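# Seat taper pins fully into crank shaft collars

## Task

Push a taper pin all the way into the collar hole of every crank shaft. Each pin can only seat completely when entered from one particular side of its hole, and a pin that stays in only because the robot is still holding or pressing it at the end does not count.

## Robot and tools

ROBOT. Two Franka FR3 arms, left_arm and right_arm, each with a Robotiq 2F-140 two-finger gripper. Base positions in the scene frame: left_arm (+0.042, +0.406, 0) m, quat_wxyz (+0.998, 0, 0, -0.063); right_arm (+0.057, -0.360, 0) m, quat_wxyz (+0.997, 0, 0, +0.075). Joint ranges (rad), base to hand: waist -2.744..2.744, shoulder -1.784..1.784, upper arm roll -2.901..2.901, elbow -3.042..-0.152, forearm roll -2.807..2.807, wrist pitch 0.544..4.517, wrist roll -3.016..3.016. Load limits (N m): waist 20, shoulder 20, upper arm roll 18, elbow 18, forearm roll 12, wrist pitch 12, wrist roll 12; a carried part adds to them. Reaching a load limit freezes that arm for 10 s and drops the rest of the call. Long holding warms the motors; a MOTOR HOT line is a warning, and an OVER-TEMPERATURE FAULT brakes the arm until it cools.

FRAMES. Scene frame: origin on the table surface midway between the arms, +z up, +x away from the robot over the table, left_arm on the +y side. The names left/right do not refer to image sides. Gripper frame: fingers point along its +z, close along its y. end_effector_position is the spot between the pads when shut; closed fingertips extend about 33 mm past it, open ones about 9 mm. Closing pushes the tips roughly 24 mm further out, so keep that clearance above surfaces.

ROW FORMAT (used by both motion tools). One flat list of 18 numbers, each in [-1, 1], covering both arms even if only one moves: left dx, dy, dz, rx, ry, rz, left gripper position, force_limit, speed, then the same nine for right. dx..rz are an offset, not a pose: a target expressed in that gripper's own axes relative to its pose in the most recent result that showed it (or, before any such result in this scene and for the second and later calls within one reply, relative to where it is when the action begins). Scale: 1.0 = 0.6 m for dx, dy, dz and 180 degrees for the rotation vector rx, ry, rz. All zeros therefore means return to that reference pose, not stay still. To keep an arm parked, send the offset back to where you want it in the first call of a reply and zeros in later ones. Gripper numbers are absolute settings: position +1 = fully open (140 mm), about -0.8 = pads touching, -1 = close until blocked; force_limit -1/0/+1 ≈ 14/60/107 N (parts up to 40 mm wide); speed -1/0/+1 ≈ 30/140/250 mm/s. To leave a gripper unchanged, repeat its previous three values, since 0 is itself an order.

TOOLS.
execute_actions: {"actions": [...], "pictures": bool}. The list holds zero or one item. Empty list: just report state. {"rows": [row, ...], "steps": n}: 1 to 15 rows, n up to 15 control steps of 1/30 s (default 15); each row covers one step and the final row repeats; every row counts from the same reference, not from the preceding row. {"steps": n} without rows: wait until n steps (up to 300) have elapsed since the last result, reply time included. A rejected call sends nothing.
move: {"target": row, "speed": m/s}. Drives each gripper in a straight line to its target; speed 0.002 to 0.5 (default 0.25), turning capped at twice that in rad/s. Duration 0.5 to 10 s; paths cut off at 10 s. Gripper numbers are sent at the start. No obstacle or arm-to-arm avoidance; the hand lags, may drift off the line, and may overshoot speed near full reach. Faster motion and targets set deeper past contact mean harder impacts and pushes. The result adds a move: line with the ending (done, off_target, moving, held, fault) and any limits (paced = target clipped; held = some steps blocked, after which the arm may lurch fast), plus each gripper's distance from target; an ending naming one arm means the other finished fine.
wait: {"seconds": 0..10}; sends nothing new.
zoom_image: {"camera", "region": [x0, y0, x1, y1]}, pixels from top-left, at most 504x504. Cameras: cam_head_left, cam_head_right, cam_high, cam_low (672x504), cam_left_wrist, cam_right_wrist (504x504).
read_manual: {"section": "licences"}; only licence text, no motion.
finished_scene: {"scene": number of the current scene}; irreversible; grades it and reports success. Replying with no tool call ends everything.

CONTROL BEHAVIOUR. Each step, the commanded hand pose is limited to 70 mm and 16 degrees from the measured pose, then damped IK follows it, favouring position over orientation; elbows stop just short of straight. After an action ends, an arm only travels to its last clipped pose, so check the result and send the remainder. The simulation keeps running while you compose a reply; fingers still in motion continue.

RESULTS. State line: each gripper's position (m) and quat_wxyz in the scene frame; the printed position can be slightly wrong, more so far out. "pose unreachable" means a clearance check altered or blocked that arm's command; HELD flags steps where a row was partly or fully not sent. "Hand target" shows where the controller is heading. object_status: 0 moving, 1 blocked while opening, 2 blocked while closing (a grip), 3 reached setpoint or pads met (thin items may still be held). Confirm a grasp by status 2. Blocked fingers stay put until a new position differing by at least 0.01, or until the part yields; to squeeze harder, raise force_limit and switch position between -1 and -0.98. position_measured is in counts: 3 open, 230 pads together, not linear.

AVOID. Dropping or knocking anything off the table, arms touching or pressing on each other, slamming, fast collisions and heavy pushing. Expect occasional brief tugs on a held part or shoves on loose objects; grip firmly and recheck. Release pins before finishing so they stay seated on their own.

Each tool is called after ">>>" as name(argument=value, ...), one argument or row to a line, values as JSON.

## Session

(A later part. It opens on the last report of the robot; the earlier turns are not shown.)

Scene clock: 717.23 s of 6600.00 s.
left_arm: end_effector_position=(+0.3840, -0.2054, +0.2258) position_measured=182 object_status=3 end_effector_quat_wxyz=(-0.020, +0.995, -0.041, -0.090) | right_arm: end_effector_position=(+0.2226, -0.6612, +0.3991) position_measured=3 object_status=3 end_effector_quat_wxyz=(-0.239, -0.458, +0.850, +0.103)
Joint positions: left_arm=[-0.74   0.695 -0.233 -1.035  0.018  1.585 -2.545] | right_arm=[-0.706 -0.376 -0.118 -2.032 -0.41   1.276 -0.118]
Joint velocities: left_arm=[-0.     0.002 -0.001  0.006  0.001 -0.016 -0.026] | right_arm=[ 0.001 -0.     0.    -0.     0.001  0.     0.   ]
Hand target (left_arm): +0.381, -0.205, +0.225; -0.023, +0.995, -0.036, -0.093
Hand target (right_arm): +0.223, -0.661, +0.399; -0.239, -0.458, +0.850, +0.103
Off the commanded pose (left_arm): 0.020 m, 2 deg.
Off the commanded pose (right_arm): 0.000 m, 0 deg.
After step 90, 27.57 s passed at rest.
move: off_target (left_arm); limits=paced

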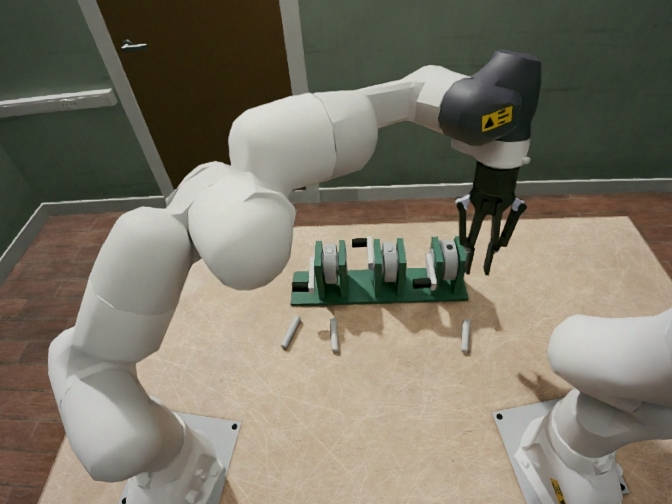

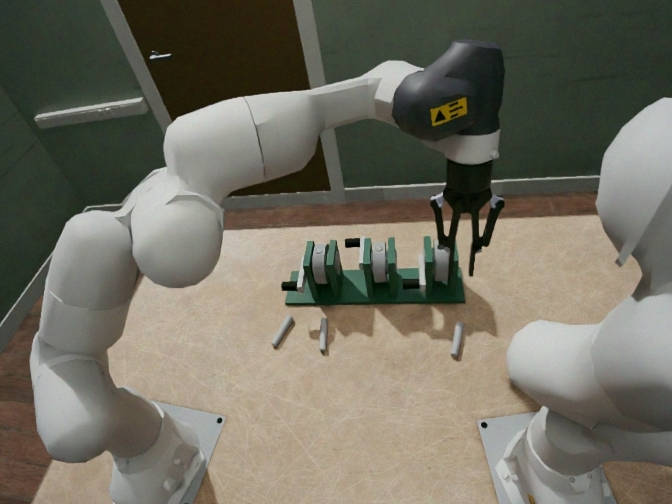

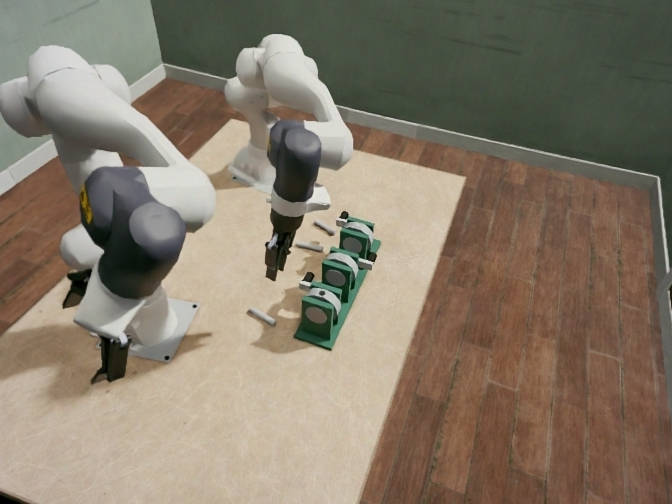

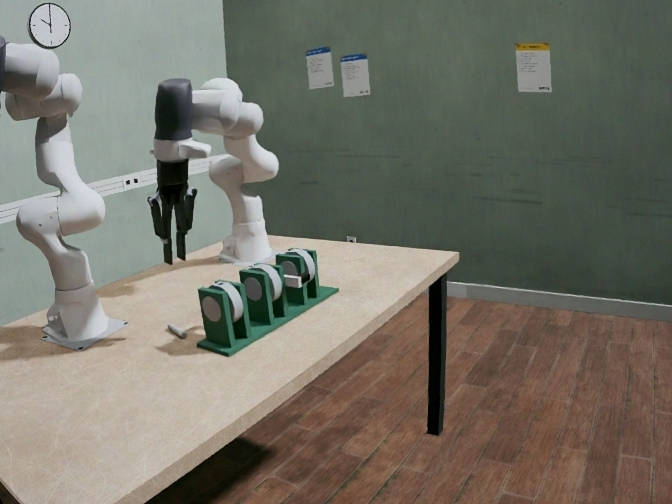

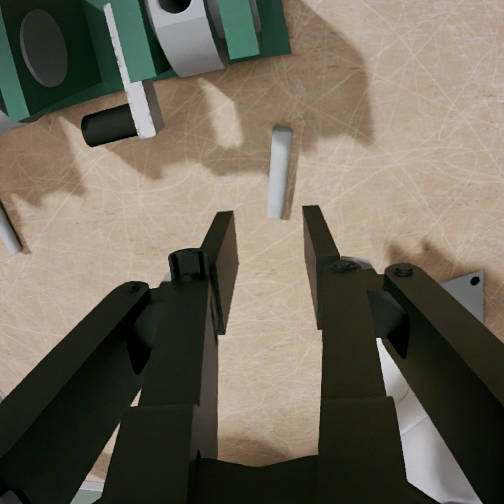

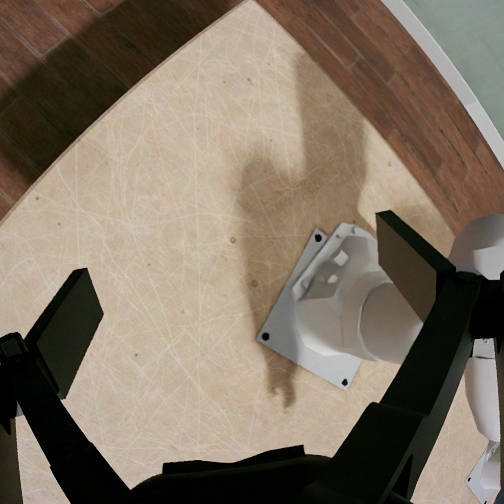

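>>> move(
  target=[0.0095,0.0223,0.2533,-0.0052,-0.0084,0.0271,-0.42,0,0,0,0,0,0,0,0,1,0,0],
  speed=0.15,
)

Scene clock: 746.00 s of 6600.00 s.
left_arm: end_effector_position=(+0.3569, -0.2149, +0.0742) position_measured=182 object_status=3 end_effector_quat_wxyz=(-0.012, +0.991, -0.082, -0.107) | right_arm: end_effector_position=(+0.2226, -0.6612, +0.3991) position_measured=3 object_status=3 end_effector_quat_wxyz=(-0.239, -0.458, +0.850, +0.103)
Joint positions: left_arm=[-0.726  0.767 -0.26  -1.315  0.017  1.923 -2.466] | right_arm=[-0.706 -0.376 -0.118 -2.032 -0.41   1.276 -0.118]
Joint velocities: left_arm=[ 0.    -0.001 -0.001 -0.    -0.002  0.01   0.014] | right_arm=[ 0.    -0.001 -0.001  0.001 -0.002 -0.001 -0.001]
Hand target (left_arm): +0.360, -0.216, +0.075; -0.009, +0.991, -0.086, -0.104
Hand target (right_arm): +0.223, -0.661, +0.399; -0.239, -0.458, +0.850, +0.103
Off the commanded pose (left_arm): 0.006 m, 0 deg.
Off the commanded pose (right_arm): 0.000 m, 0 deg.
After step 90, 24.10 s passed at rest.
move: off_target (left_arm)

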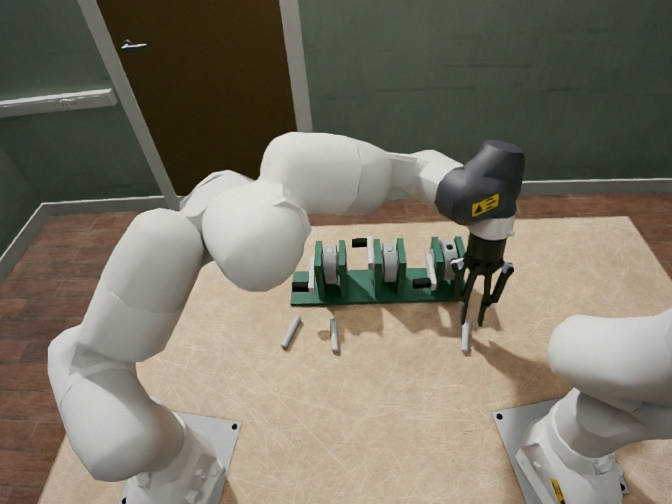

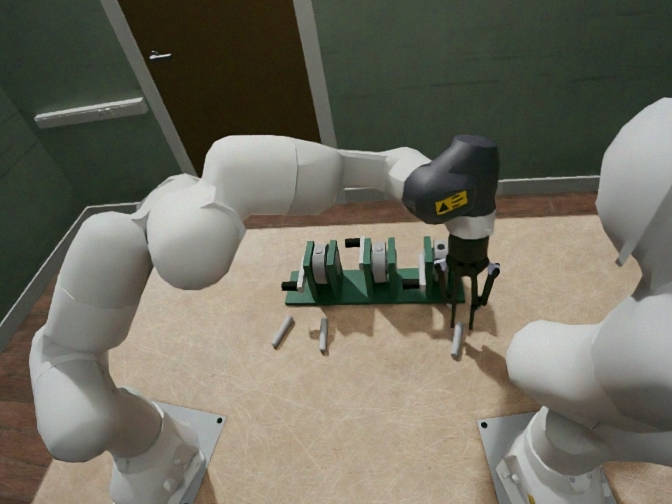

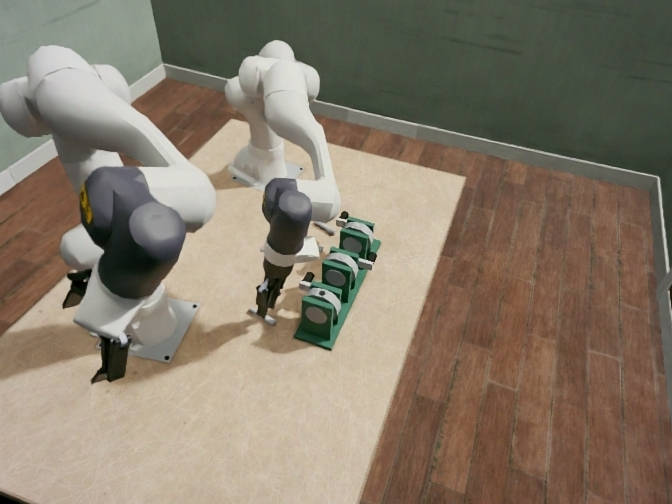

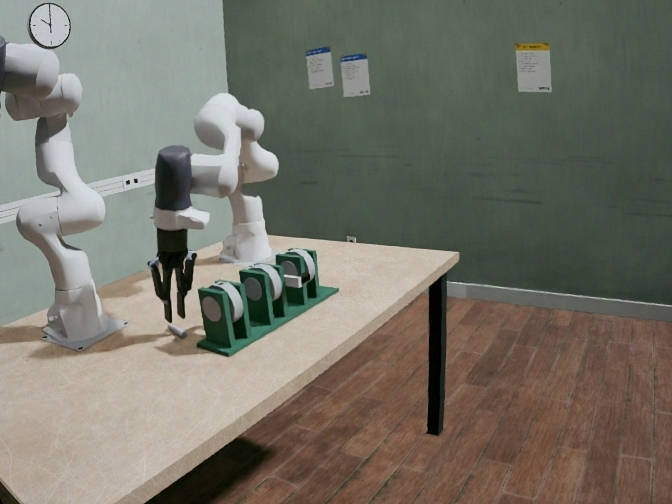

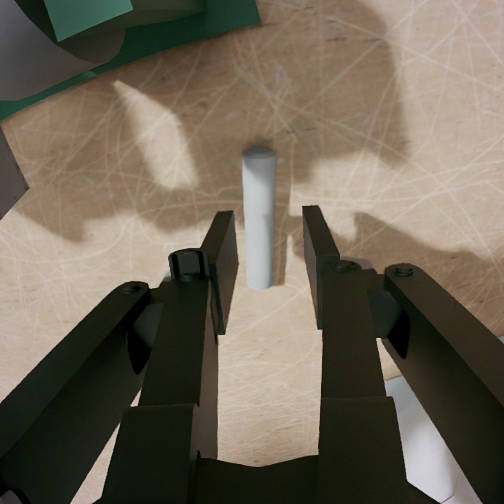

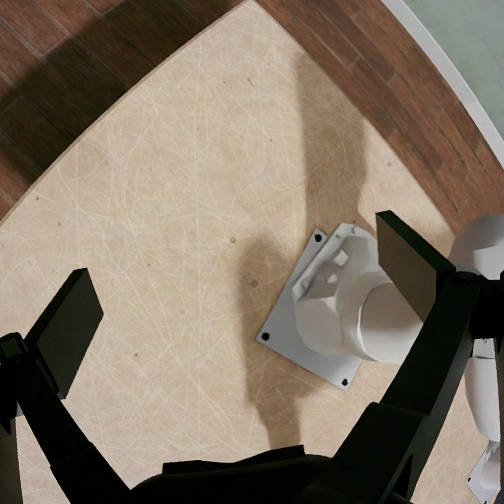

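>>> move(
  target=[0.0425,-0.0075,0.0233,0,0,0,-0.42,0,0,0,0,0,0,0,0,1,0,0],
  speed=0.05,
)

Scene clock: 754.07 s of 6600.00 s.
left_arm: end_effector_position=(+0.3765, -0.2167, +0.0554) position_measured=182 object_status=3 end_effector_quat_wxyz=(-0.010, +0.991, -0.079, -0.108) | right_arm: end_effector_position=(+0.2226, -0.6612, +0.3991) position_measured=3 object_status=3 end_effector_quat_wxyz=(-0.239, -0.458, +0.850, +0.103)
Joint positions: left_arm=[-0.72   0.833 -0.247 -1.248  0.02   1.921 -2.446] | right_arm=[-0.706 -0.376 -0.118 -2.032 -0.41   1.276 -0.118]
Joint velocities: left_arm=[-0.001  0.     0.     0.01  -0.001 -0.003  0.013] | right_arm=[ 0.     0.001  0.    -0.001 -0.001 -0.     0.001]
Hand target (left_arm): +0.379, -0.215, +0.055; -0.012, +0.991, -0.082, -0.107
Hand target (right_arm): +0.223, -0.661, +0.399; -0.239, -0.458, +0.850, +0.103
Off the commanded pose (left_arm): 0.004 m, 0 deg.
Off the commanded pose (right_arm): 0.000 m, 0 deg.
After step 90, 4.13 s passed at rest.
move: off_target (left_arm)

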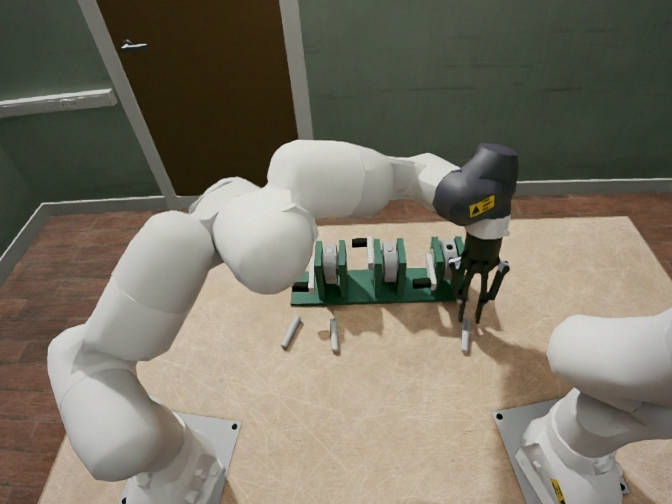

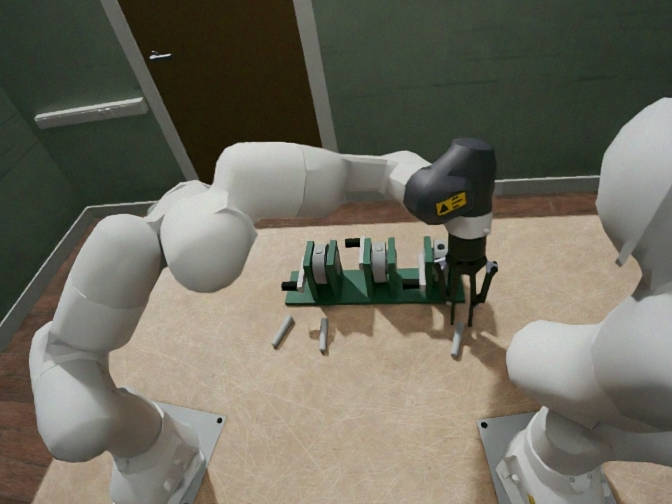

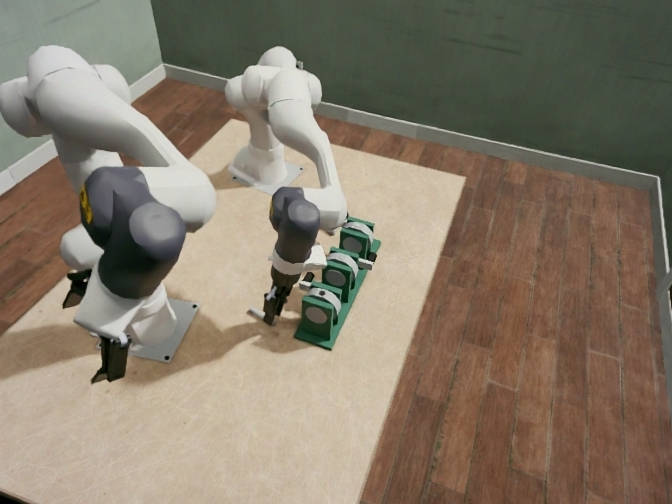

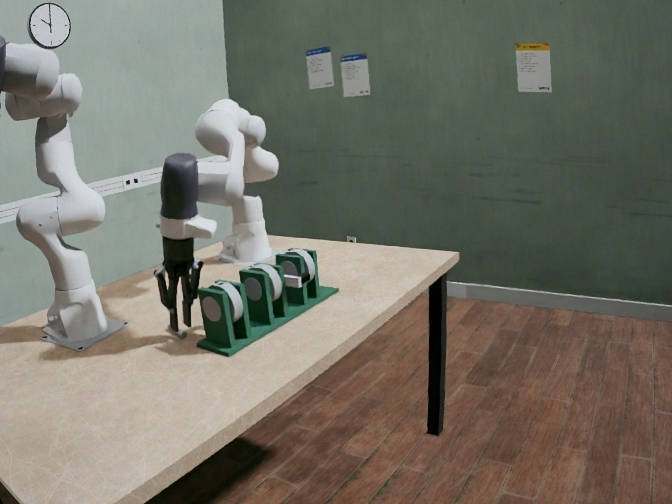

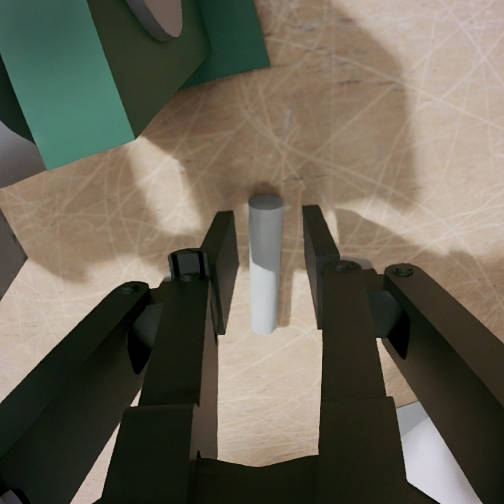

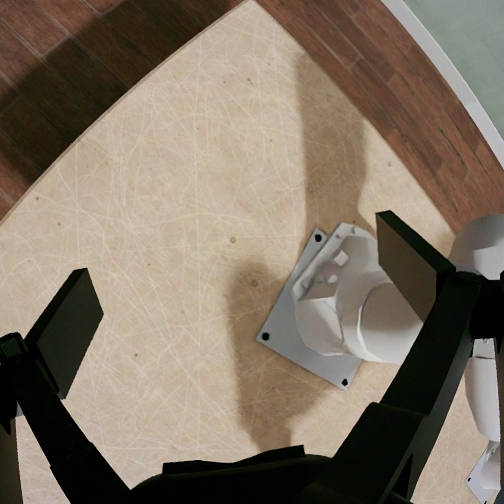

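>>> zoom_image(
  camera="cam_low",
  region=[140, 260, 240, 360],
)

>>> zoom_image(
  camera="cam_head_left",
  region=[420, 250, 530, 360],
)

Region (140, 260, 240, 360) of cam_low's 672x504 image, scaled by 5.040, with more detail than that image has.

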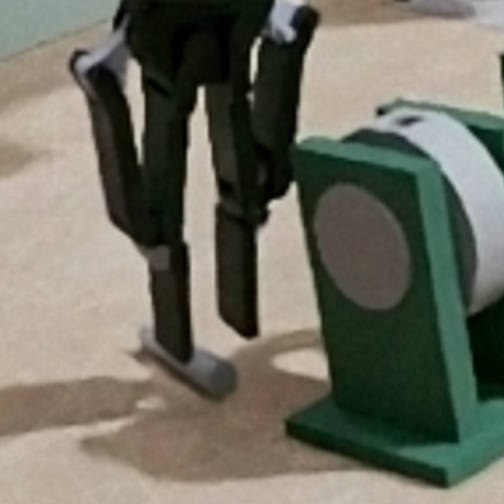

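Region (420, 250, 530, 360) of cam_head_left's 672x504 image, scaled by 4.582, with more detail than that image has.

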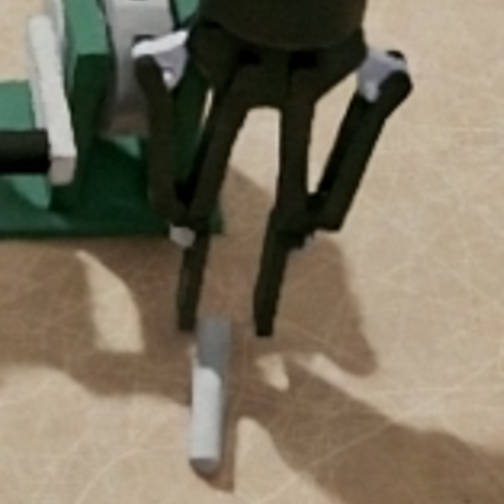

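>>> move(
  target=[0.0082,-0.0025,0.0263,0,0,0,-0.42,0,0,0,0,0,0,0,0,1,0,0],
  speed=0.02,
)

>>> zoom_image(
  camera="cam_low",
  region=[140, 270, 230, 360],
)

Scene clock: 768.97 s of 6600.00 s.
left_arm: end_effector_position=(+0.3766, -0.2161, +0.0410) position_measured=182 object_status=3 end_effector_quat_wxyz=(-0.010, +0.991, -0.079, -0.109) | right_arm: end_effector_position=(+0.2226, -0.6612, +0.3991) position_measured=3 object_status=3 end_effector_quat_wxyz=(-0.239, -0.458, +0.850, +0.103)
Joint positions: left_arm=[-0.72   0.852 -0.245 -1.252  0.02   1.942 -2.443] | right_arm=[-0.706 -0.376 -0.118 -2.032 -0.41   1.276 -0.118]
Joint velocities: left_arm=[ 0.001  0.     0.001  0.003 -0.     0.009 -0.002] | right_arm=[ 0.    -0.    -0.     0.001  0.     0.001  0.001]
Hand target (left_arm): +0.378, -0.216, +0.039; -0.010, +0.991, -0.079, -0.108
Hand target (right_arm): +0.223, -0.661, +0.399; -0.239, -0.458, +0.850, +0.103
Off the commanded pose (left_arm): 0.003 m, 0 deg.
Off the commanded pose (right_arm): 0.000 m, 0 deg.
After step 90, 10.80 s passed at rest.
move: done

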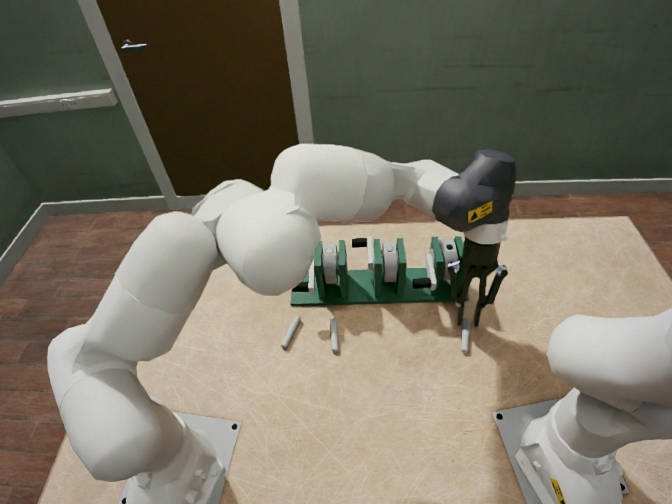

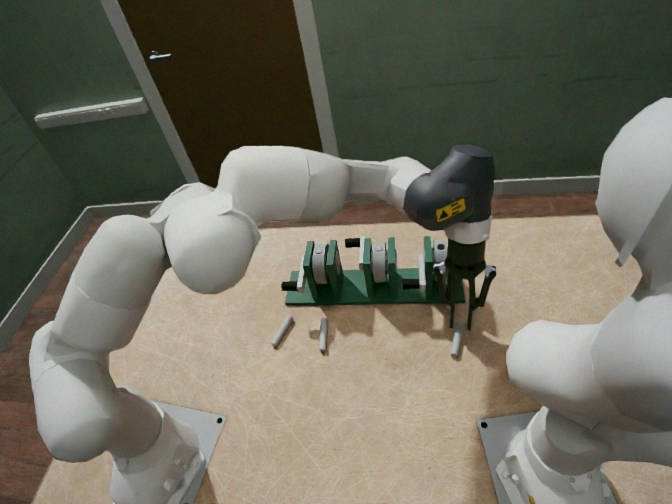

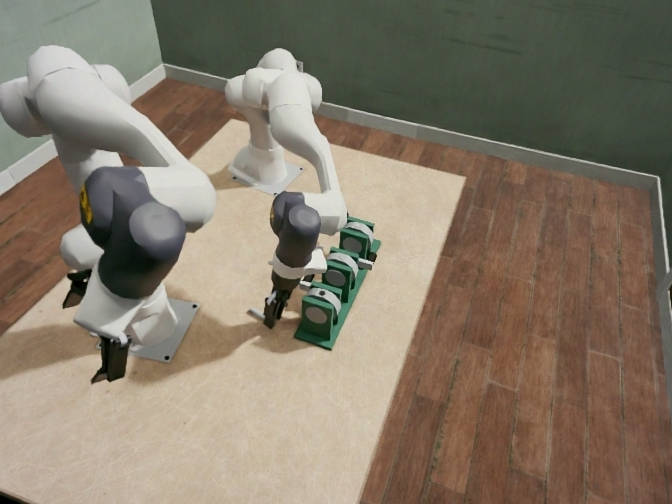

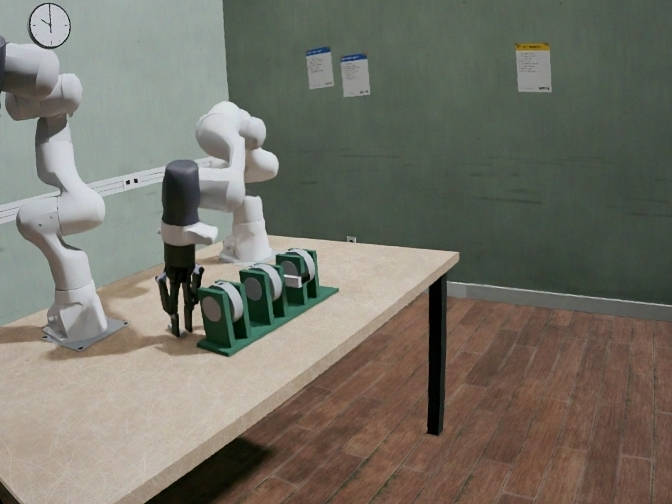

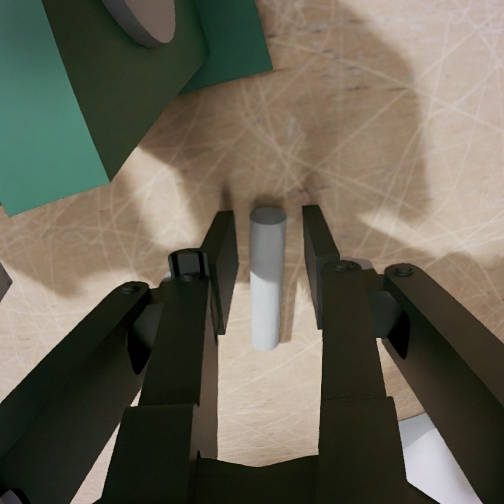

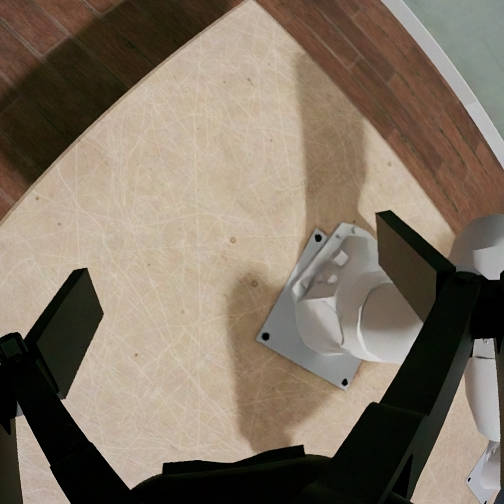

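Region (140, 270, 230, 360) of cam_low's 672x504 image, scaled by 5.600, with more detail than that image has.

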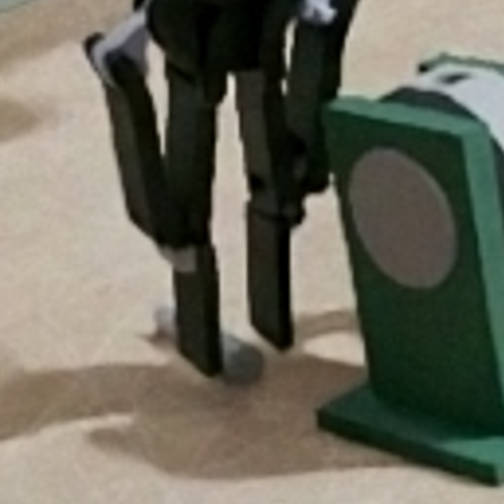

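>>> move(
  target=[-0.0045,0,0.0112,0,0,0,-0.42,0,0,0,0,0,0,0,0,1,0,0],
  speed=0.01,
)

>>> zoom_image(
  camera="cam_low",
  region=[150, 300, 210, 360],
)

Scene clock: 774.33 s of 6600.00 s.
left_arm: end_effector_position=(+0.3735, -0.2136, +0.0342) position_measured=182 object_status=3 end_effector_quat_wxyz=(-0.012, +0.991, -0.079, -0.111) | right_arm: end_effector_position=(+0.2226, -0.6612, +0.3991) position_measured=3 object_status=3 end_effector_quat_wxyz=(-0.239, -0.458, +0.850, +0.103)
Joint positions: left_arm=[-0.72   0.852 -0.245 -1.27   0.02   1.955 -2.443] | right_arm=[-0.706 -0.376 -0.118 -2.032 -0.41   1.276 -0.118]
Joint velocities: left_arm=[-0.002 -0.     0.001 -0.001  0.     0.007  0.002] | right_arm=[-0.001 -0.002 -0.001  0.    -0.001  0.001 -0.001]
Hand target (left_arm): +0.373, -0.216, +0.035; -0.010, +0.991, -0.079, -0.109
Hand target (right_arm): +0.223, -0.661, +0.399; -0.239, -0.458, +0.850, +0.103
Off the commanded pose (left_arm): 0.002 m, 0 deg.
Off the commanded pose (right_arm): 0.000 m, 0 deg.
After step 90, 1.40 s passed at rest.
move: done

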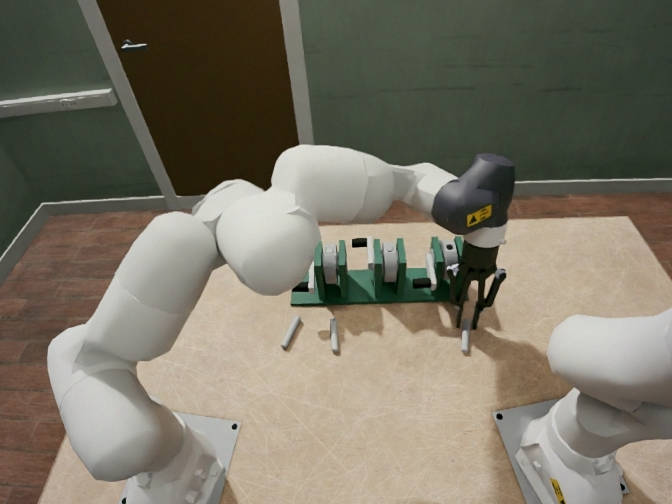

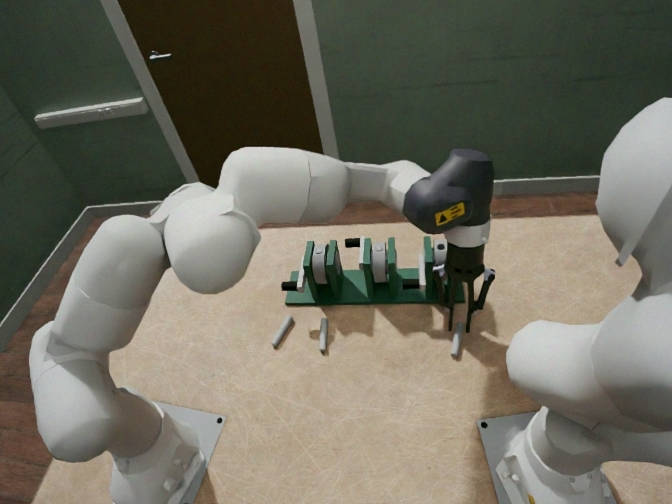

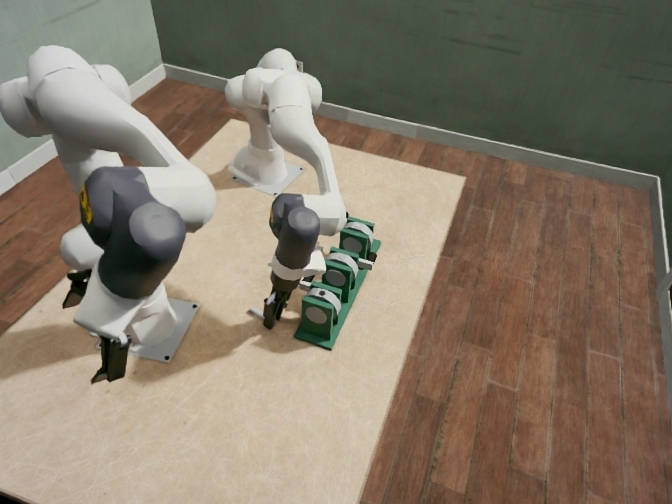

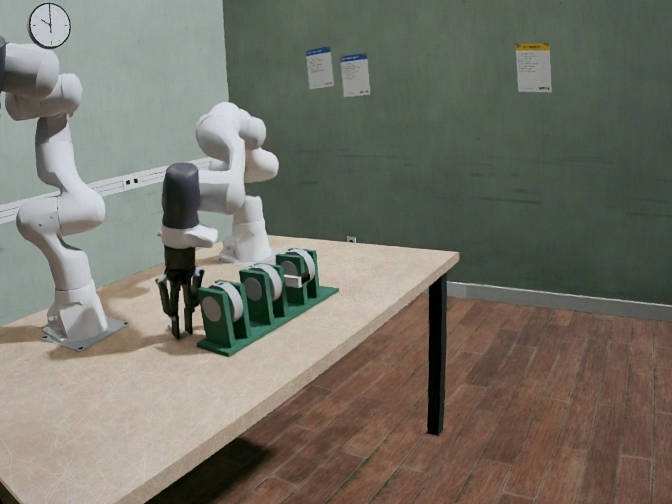

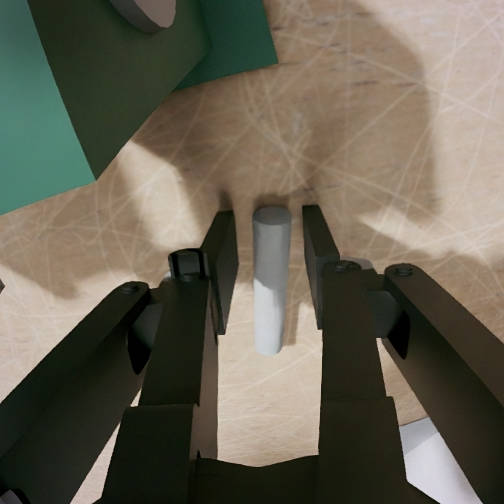

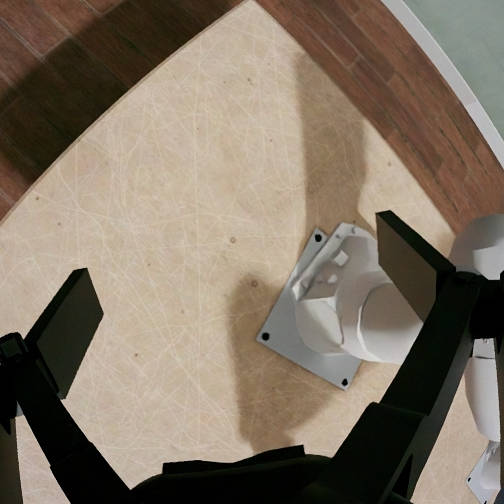

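Region (150, 300, 210, 360) of cam_low's 672x504 image, scaled by 8.400, with more detail than that image has.

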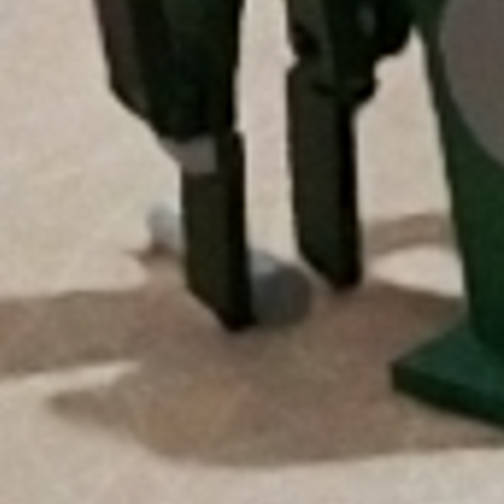

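>>> move(
  target=[0.0005,0.0025,0.003,0,0,0,-0.42,0,0,0,0,0,0,0,0,1,0,0],
  speed=0.005,
)

>>> move(
  target=[0,0,0,0,0,0,-1,0,-0.6,0,0,0,0,0,0,1,0,0],
  speed=0.005,
)

Scene clock: 781.37 s of 6600.00 s.
left_arm: end_effector_position=(+0.3742, -0.2144, +0.0328) position_measured=182 object_status=3 end_effector_quat_wxyz=(-0.011, +0.991, -0.078, -0.111) | right_arm: end_effector_position=(+0.2226, -0.6612, +0.3991) position_measured=3 object_status=3 end_effector_quat_wxyz=(-0.239, -0.458, +0.850, +0.103)
Joint positions: left_arm=[-0.72   0.857 -0.245 -1.265  0.02   1.956 -2.443] | right_arm=[-0.706 -0.376 -0.118 -2.032 -0.41   1.276 -0.118]
Joint velocities: left_arm=[ 0.     0.    -0.     0.002 -0.001 -0.    -0.001] | right_arm=[-0.001  0.    -0.001  0.    -0.002 -0.001 -0.001]
Hand target (left_arm): +0.373, -0.215, +0.032; -0.012, +0.991, -0.079, -0.111
Hand target (right_arm): +0.223, -0.661, +0.399; -0.239, -0.458, +0.850, +0.103
Off the commanded pose (left_arm): 0.001 m, 0 deg.
Off the commanded pose (right_arm): 0.000 m, 0 deg.
After step 90, 3.33 s passed at rest.
move: done

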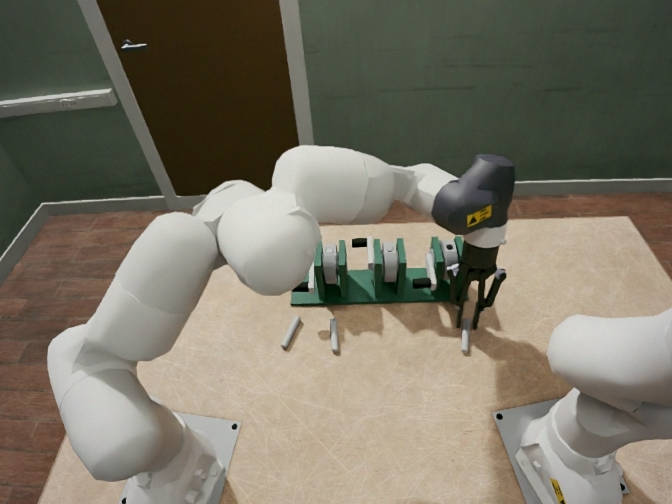

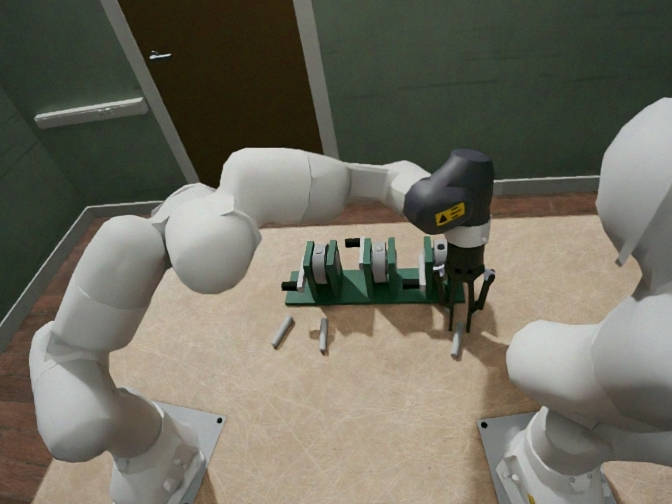

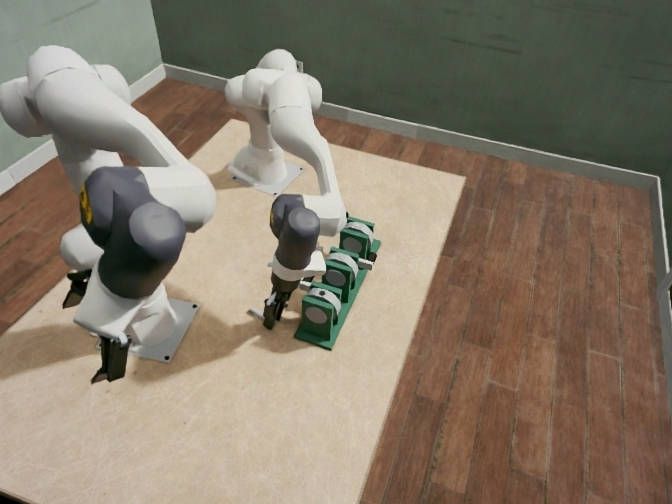

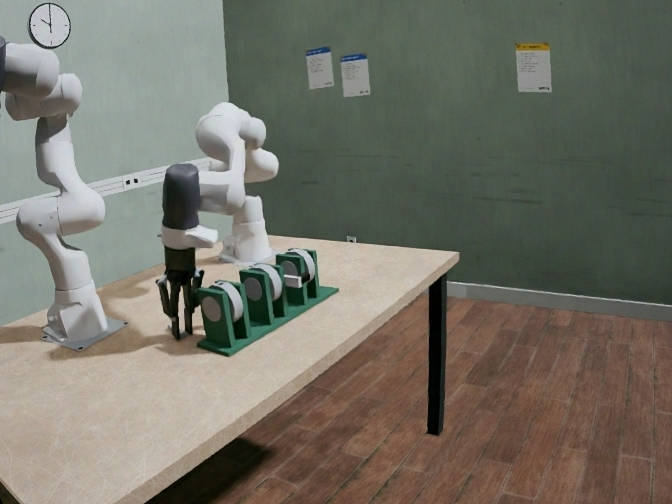

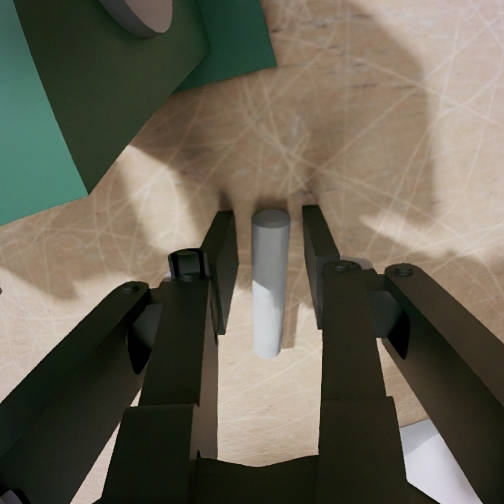

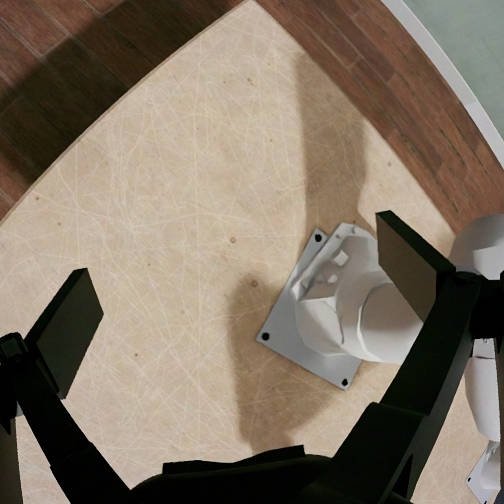

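Scene clock: 781.87 s of 6600.00 s.
left_arm: end_effector_position=(+0.3743, -0.2146, +0.0329) position_measured=209 object_status=2 end_effector_quat_wxyz=(-0.011, +0.991, -0.078, -0.111) | right_arm: end_effector_position=(+0.2226, -0.6612, +0.3991) position_measured=3 object_status=3 end_effector_quat_wxyz=(-0.239, -0.458, +0.850, +0.103)
Joint positions: left_arm=[-0.72   0.857 -0.245 -1.265  0.02   1.957 -2.443] | right_arm=[-0.706 -0.376 -0.118 -2.032 -0.41   1.276 -0.118]
Joint velocities: left_arm=[-0.     0.002 -0.     0.     0.     0.     0.001] | right_arm=[-0.    -0.001 -0.001  0.001  0.001  0.     0.001]
Hand target (left_arm): +0.374, -0.214, +0.033; -0.011, +0.991, -0.078, -0.111
Hand target (right_arm): +0.223, -0.661, +0.399; -0.239, -0.458, +0.850, +0.103
Off the commanded pose (left_arm): 0.000 m, 0 deg.
Off the commanded pose (right_arm): 0.000 m, 0 deg.
move: done

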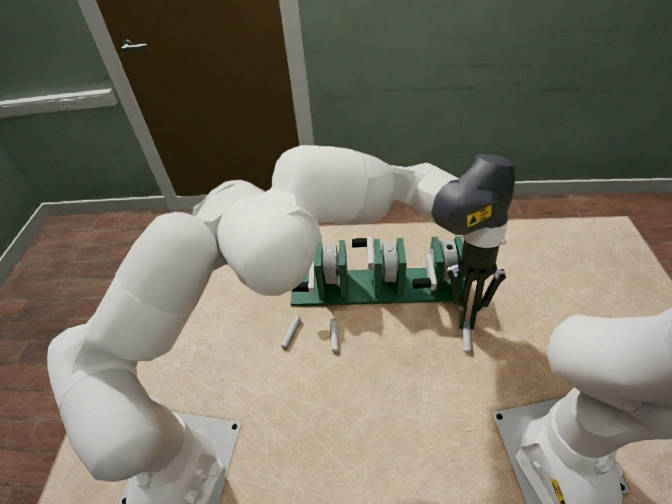

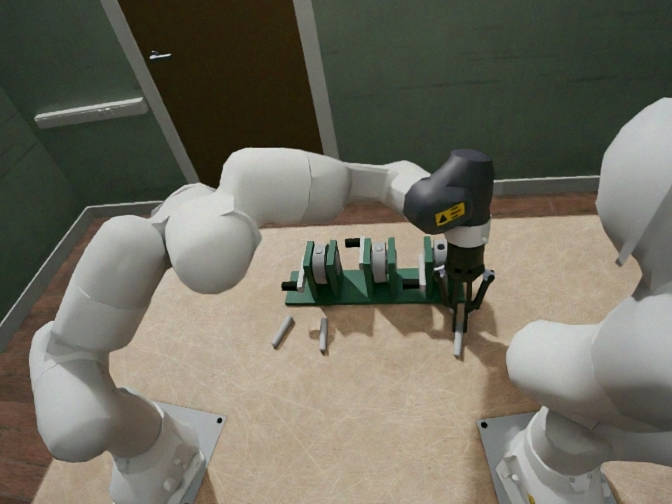

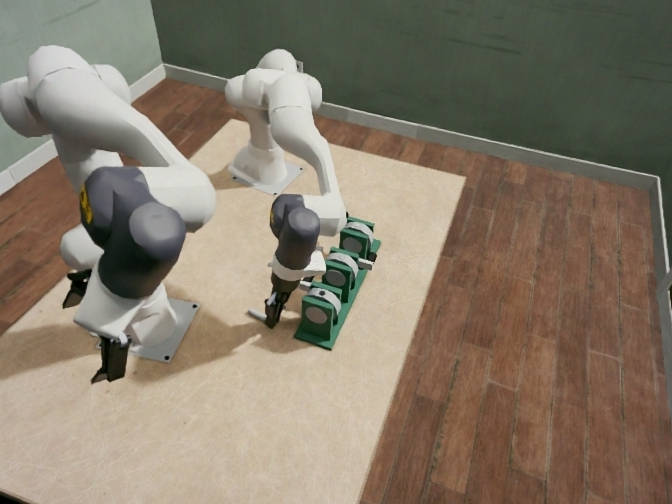

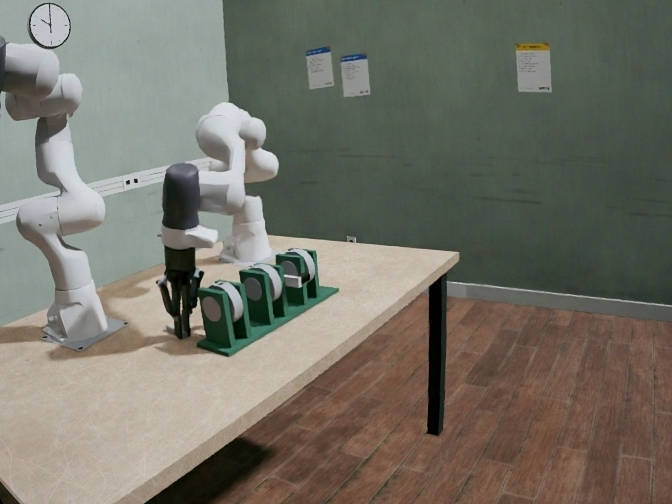

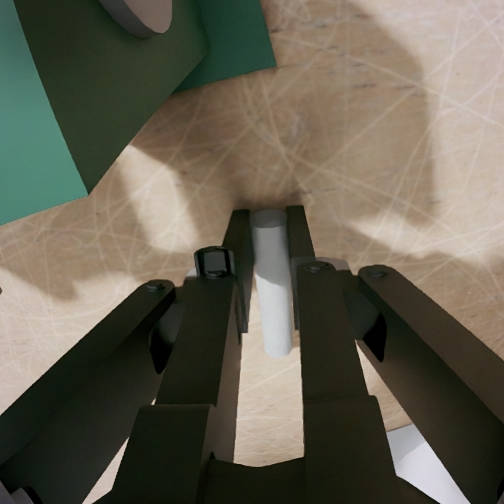

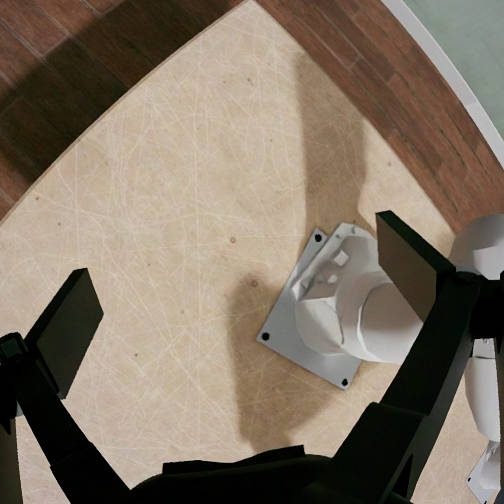

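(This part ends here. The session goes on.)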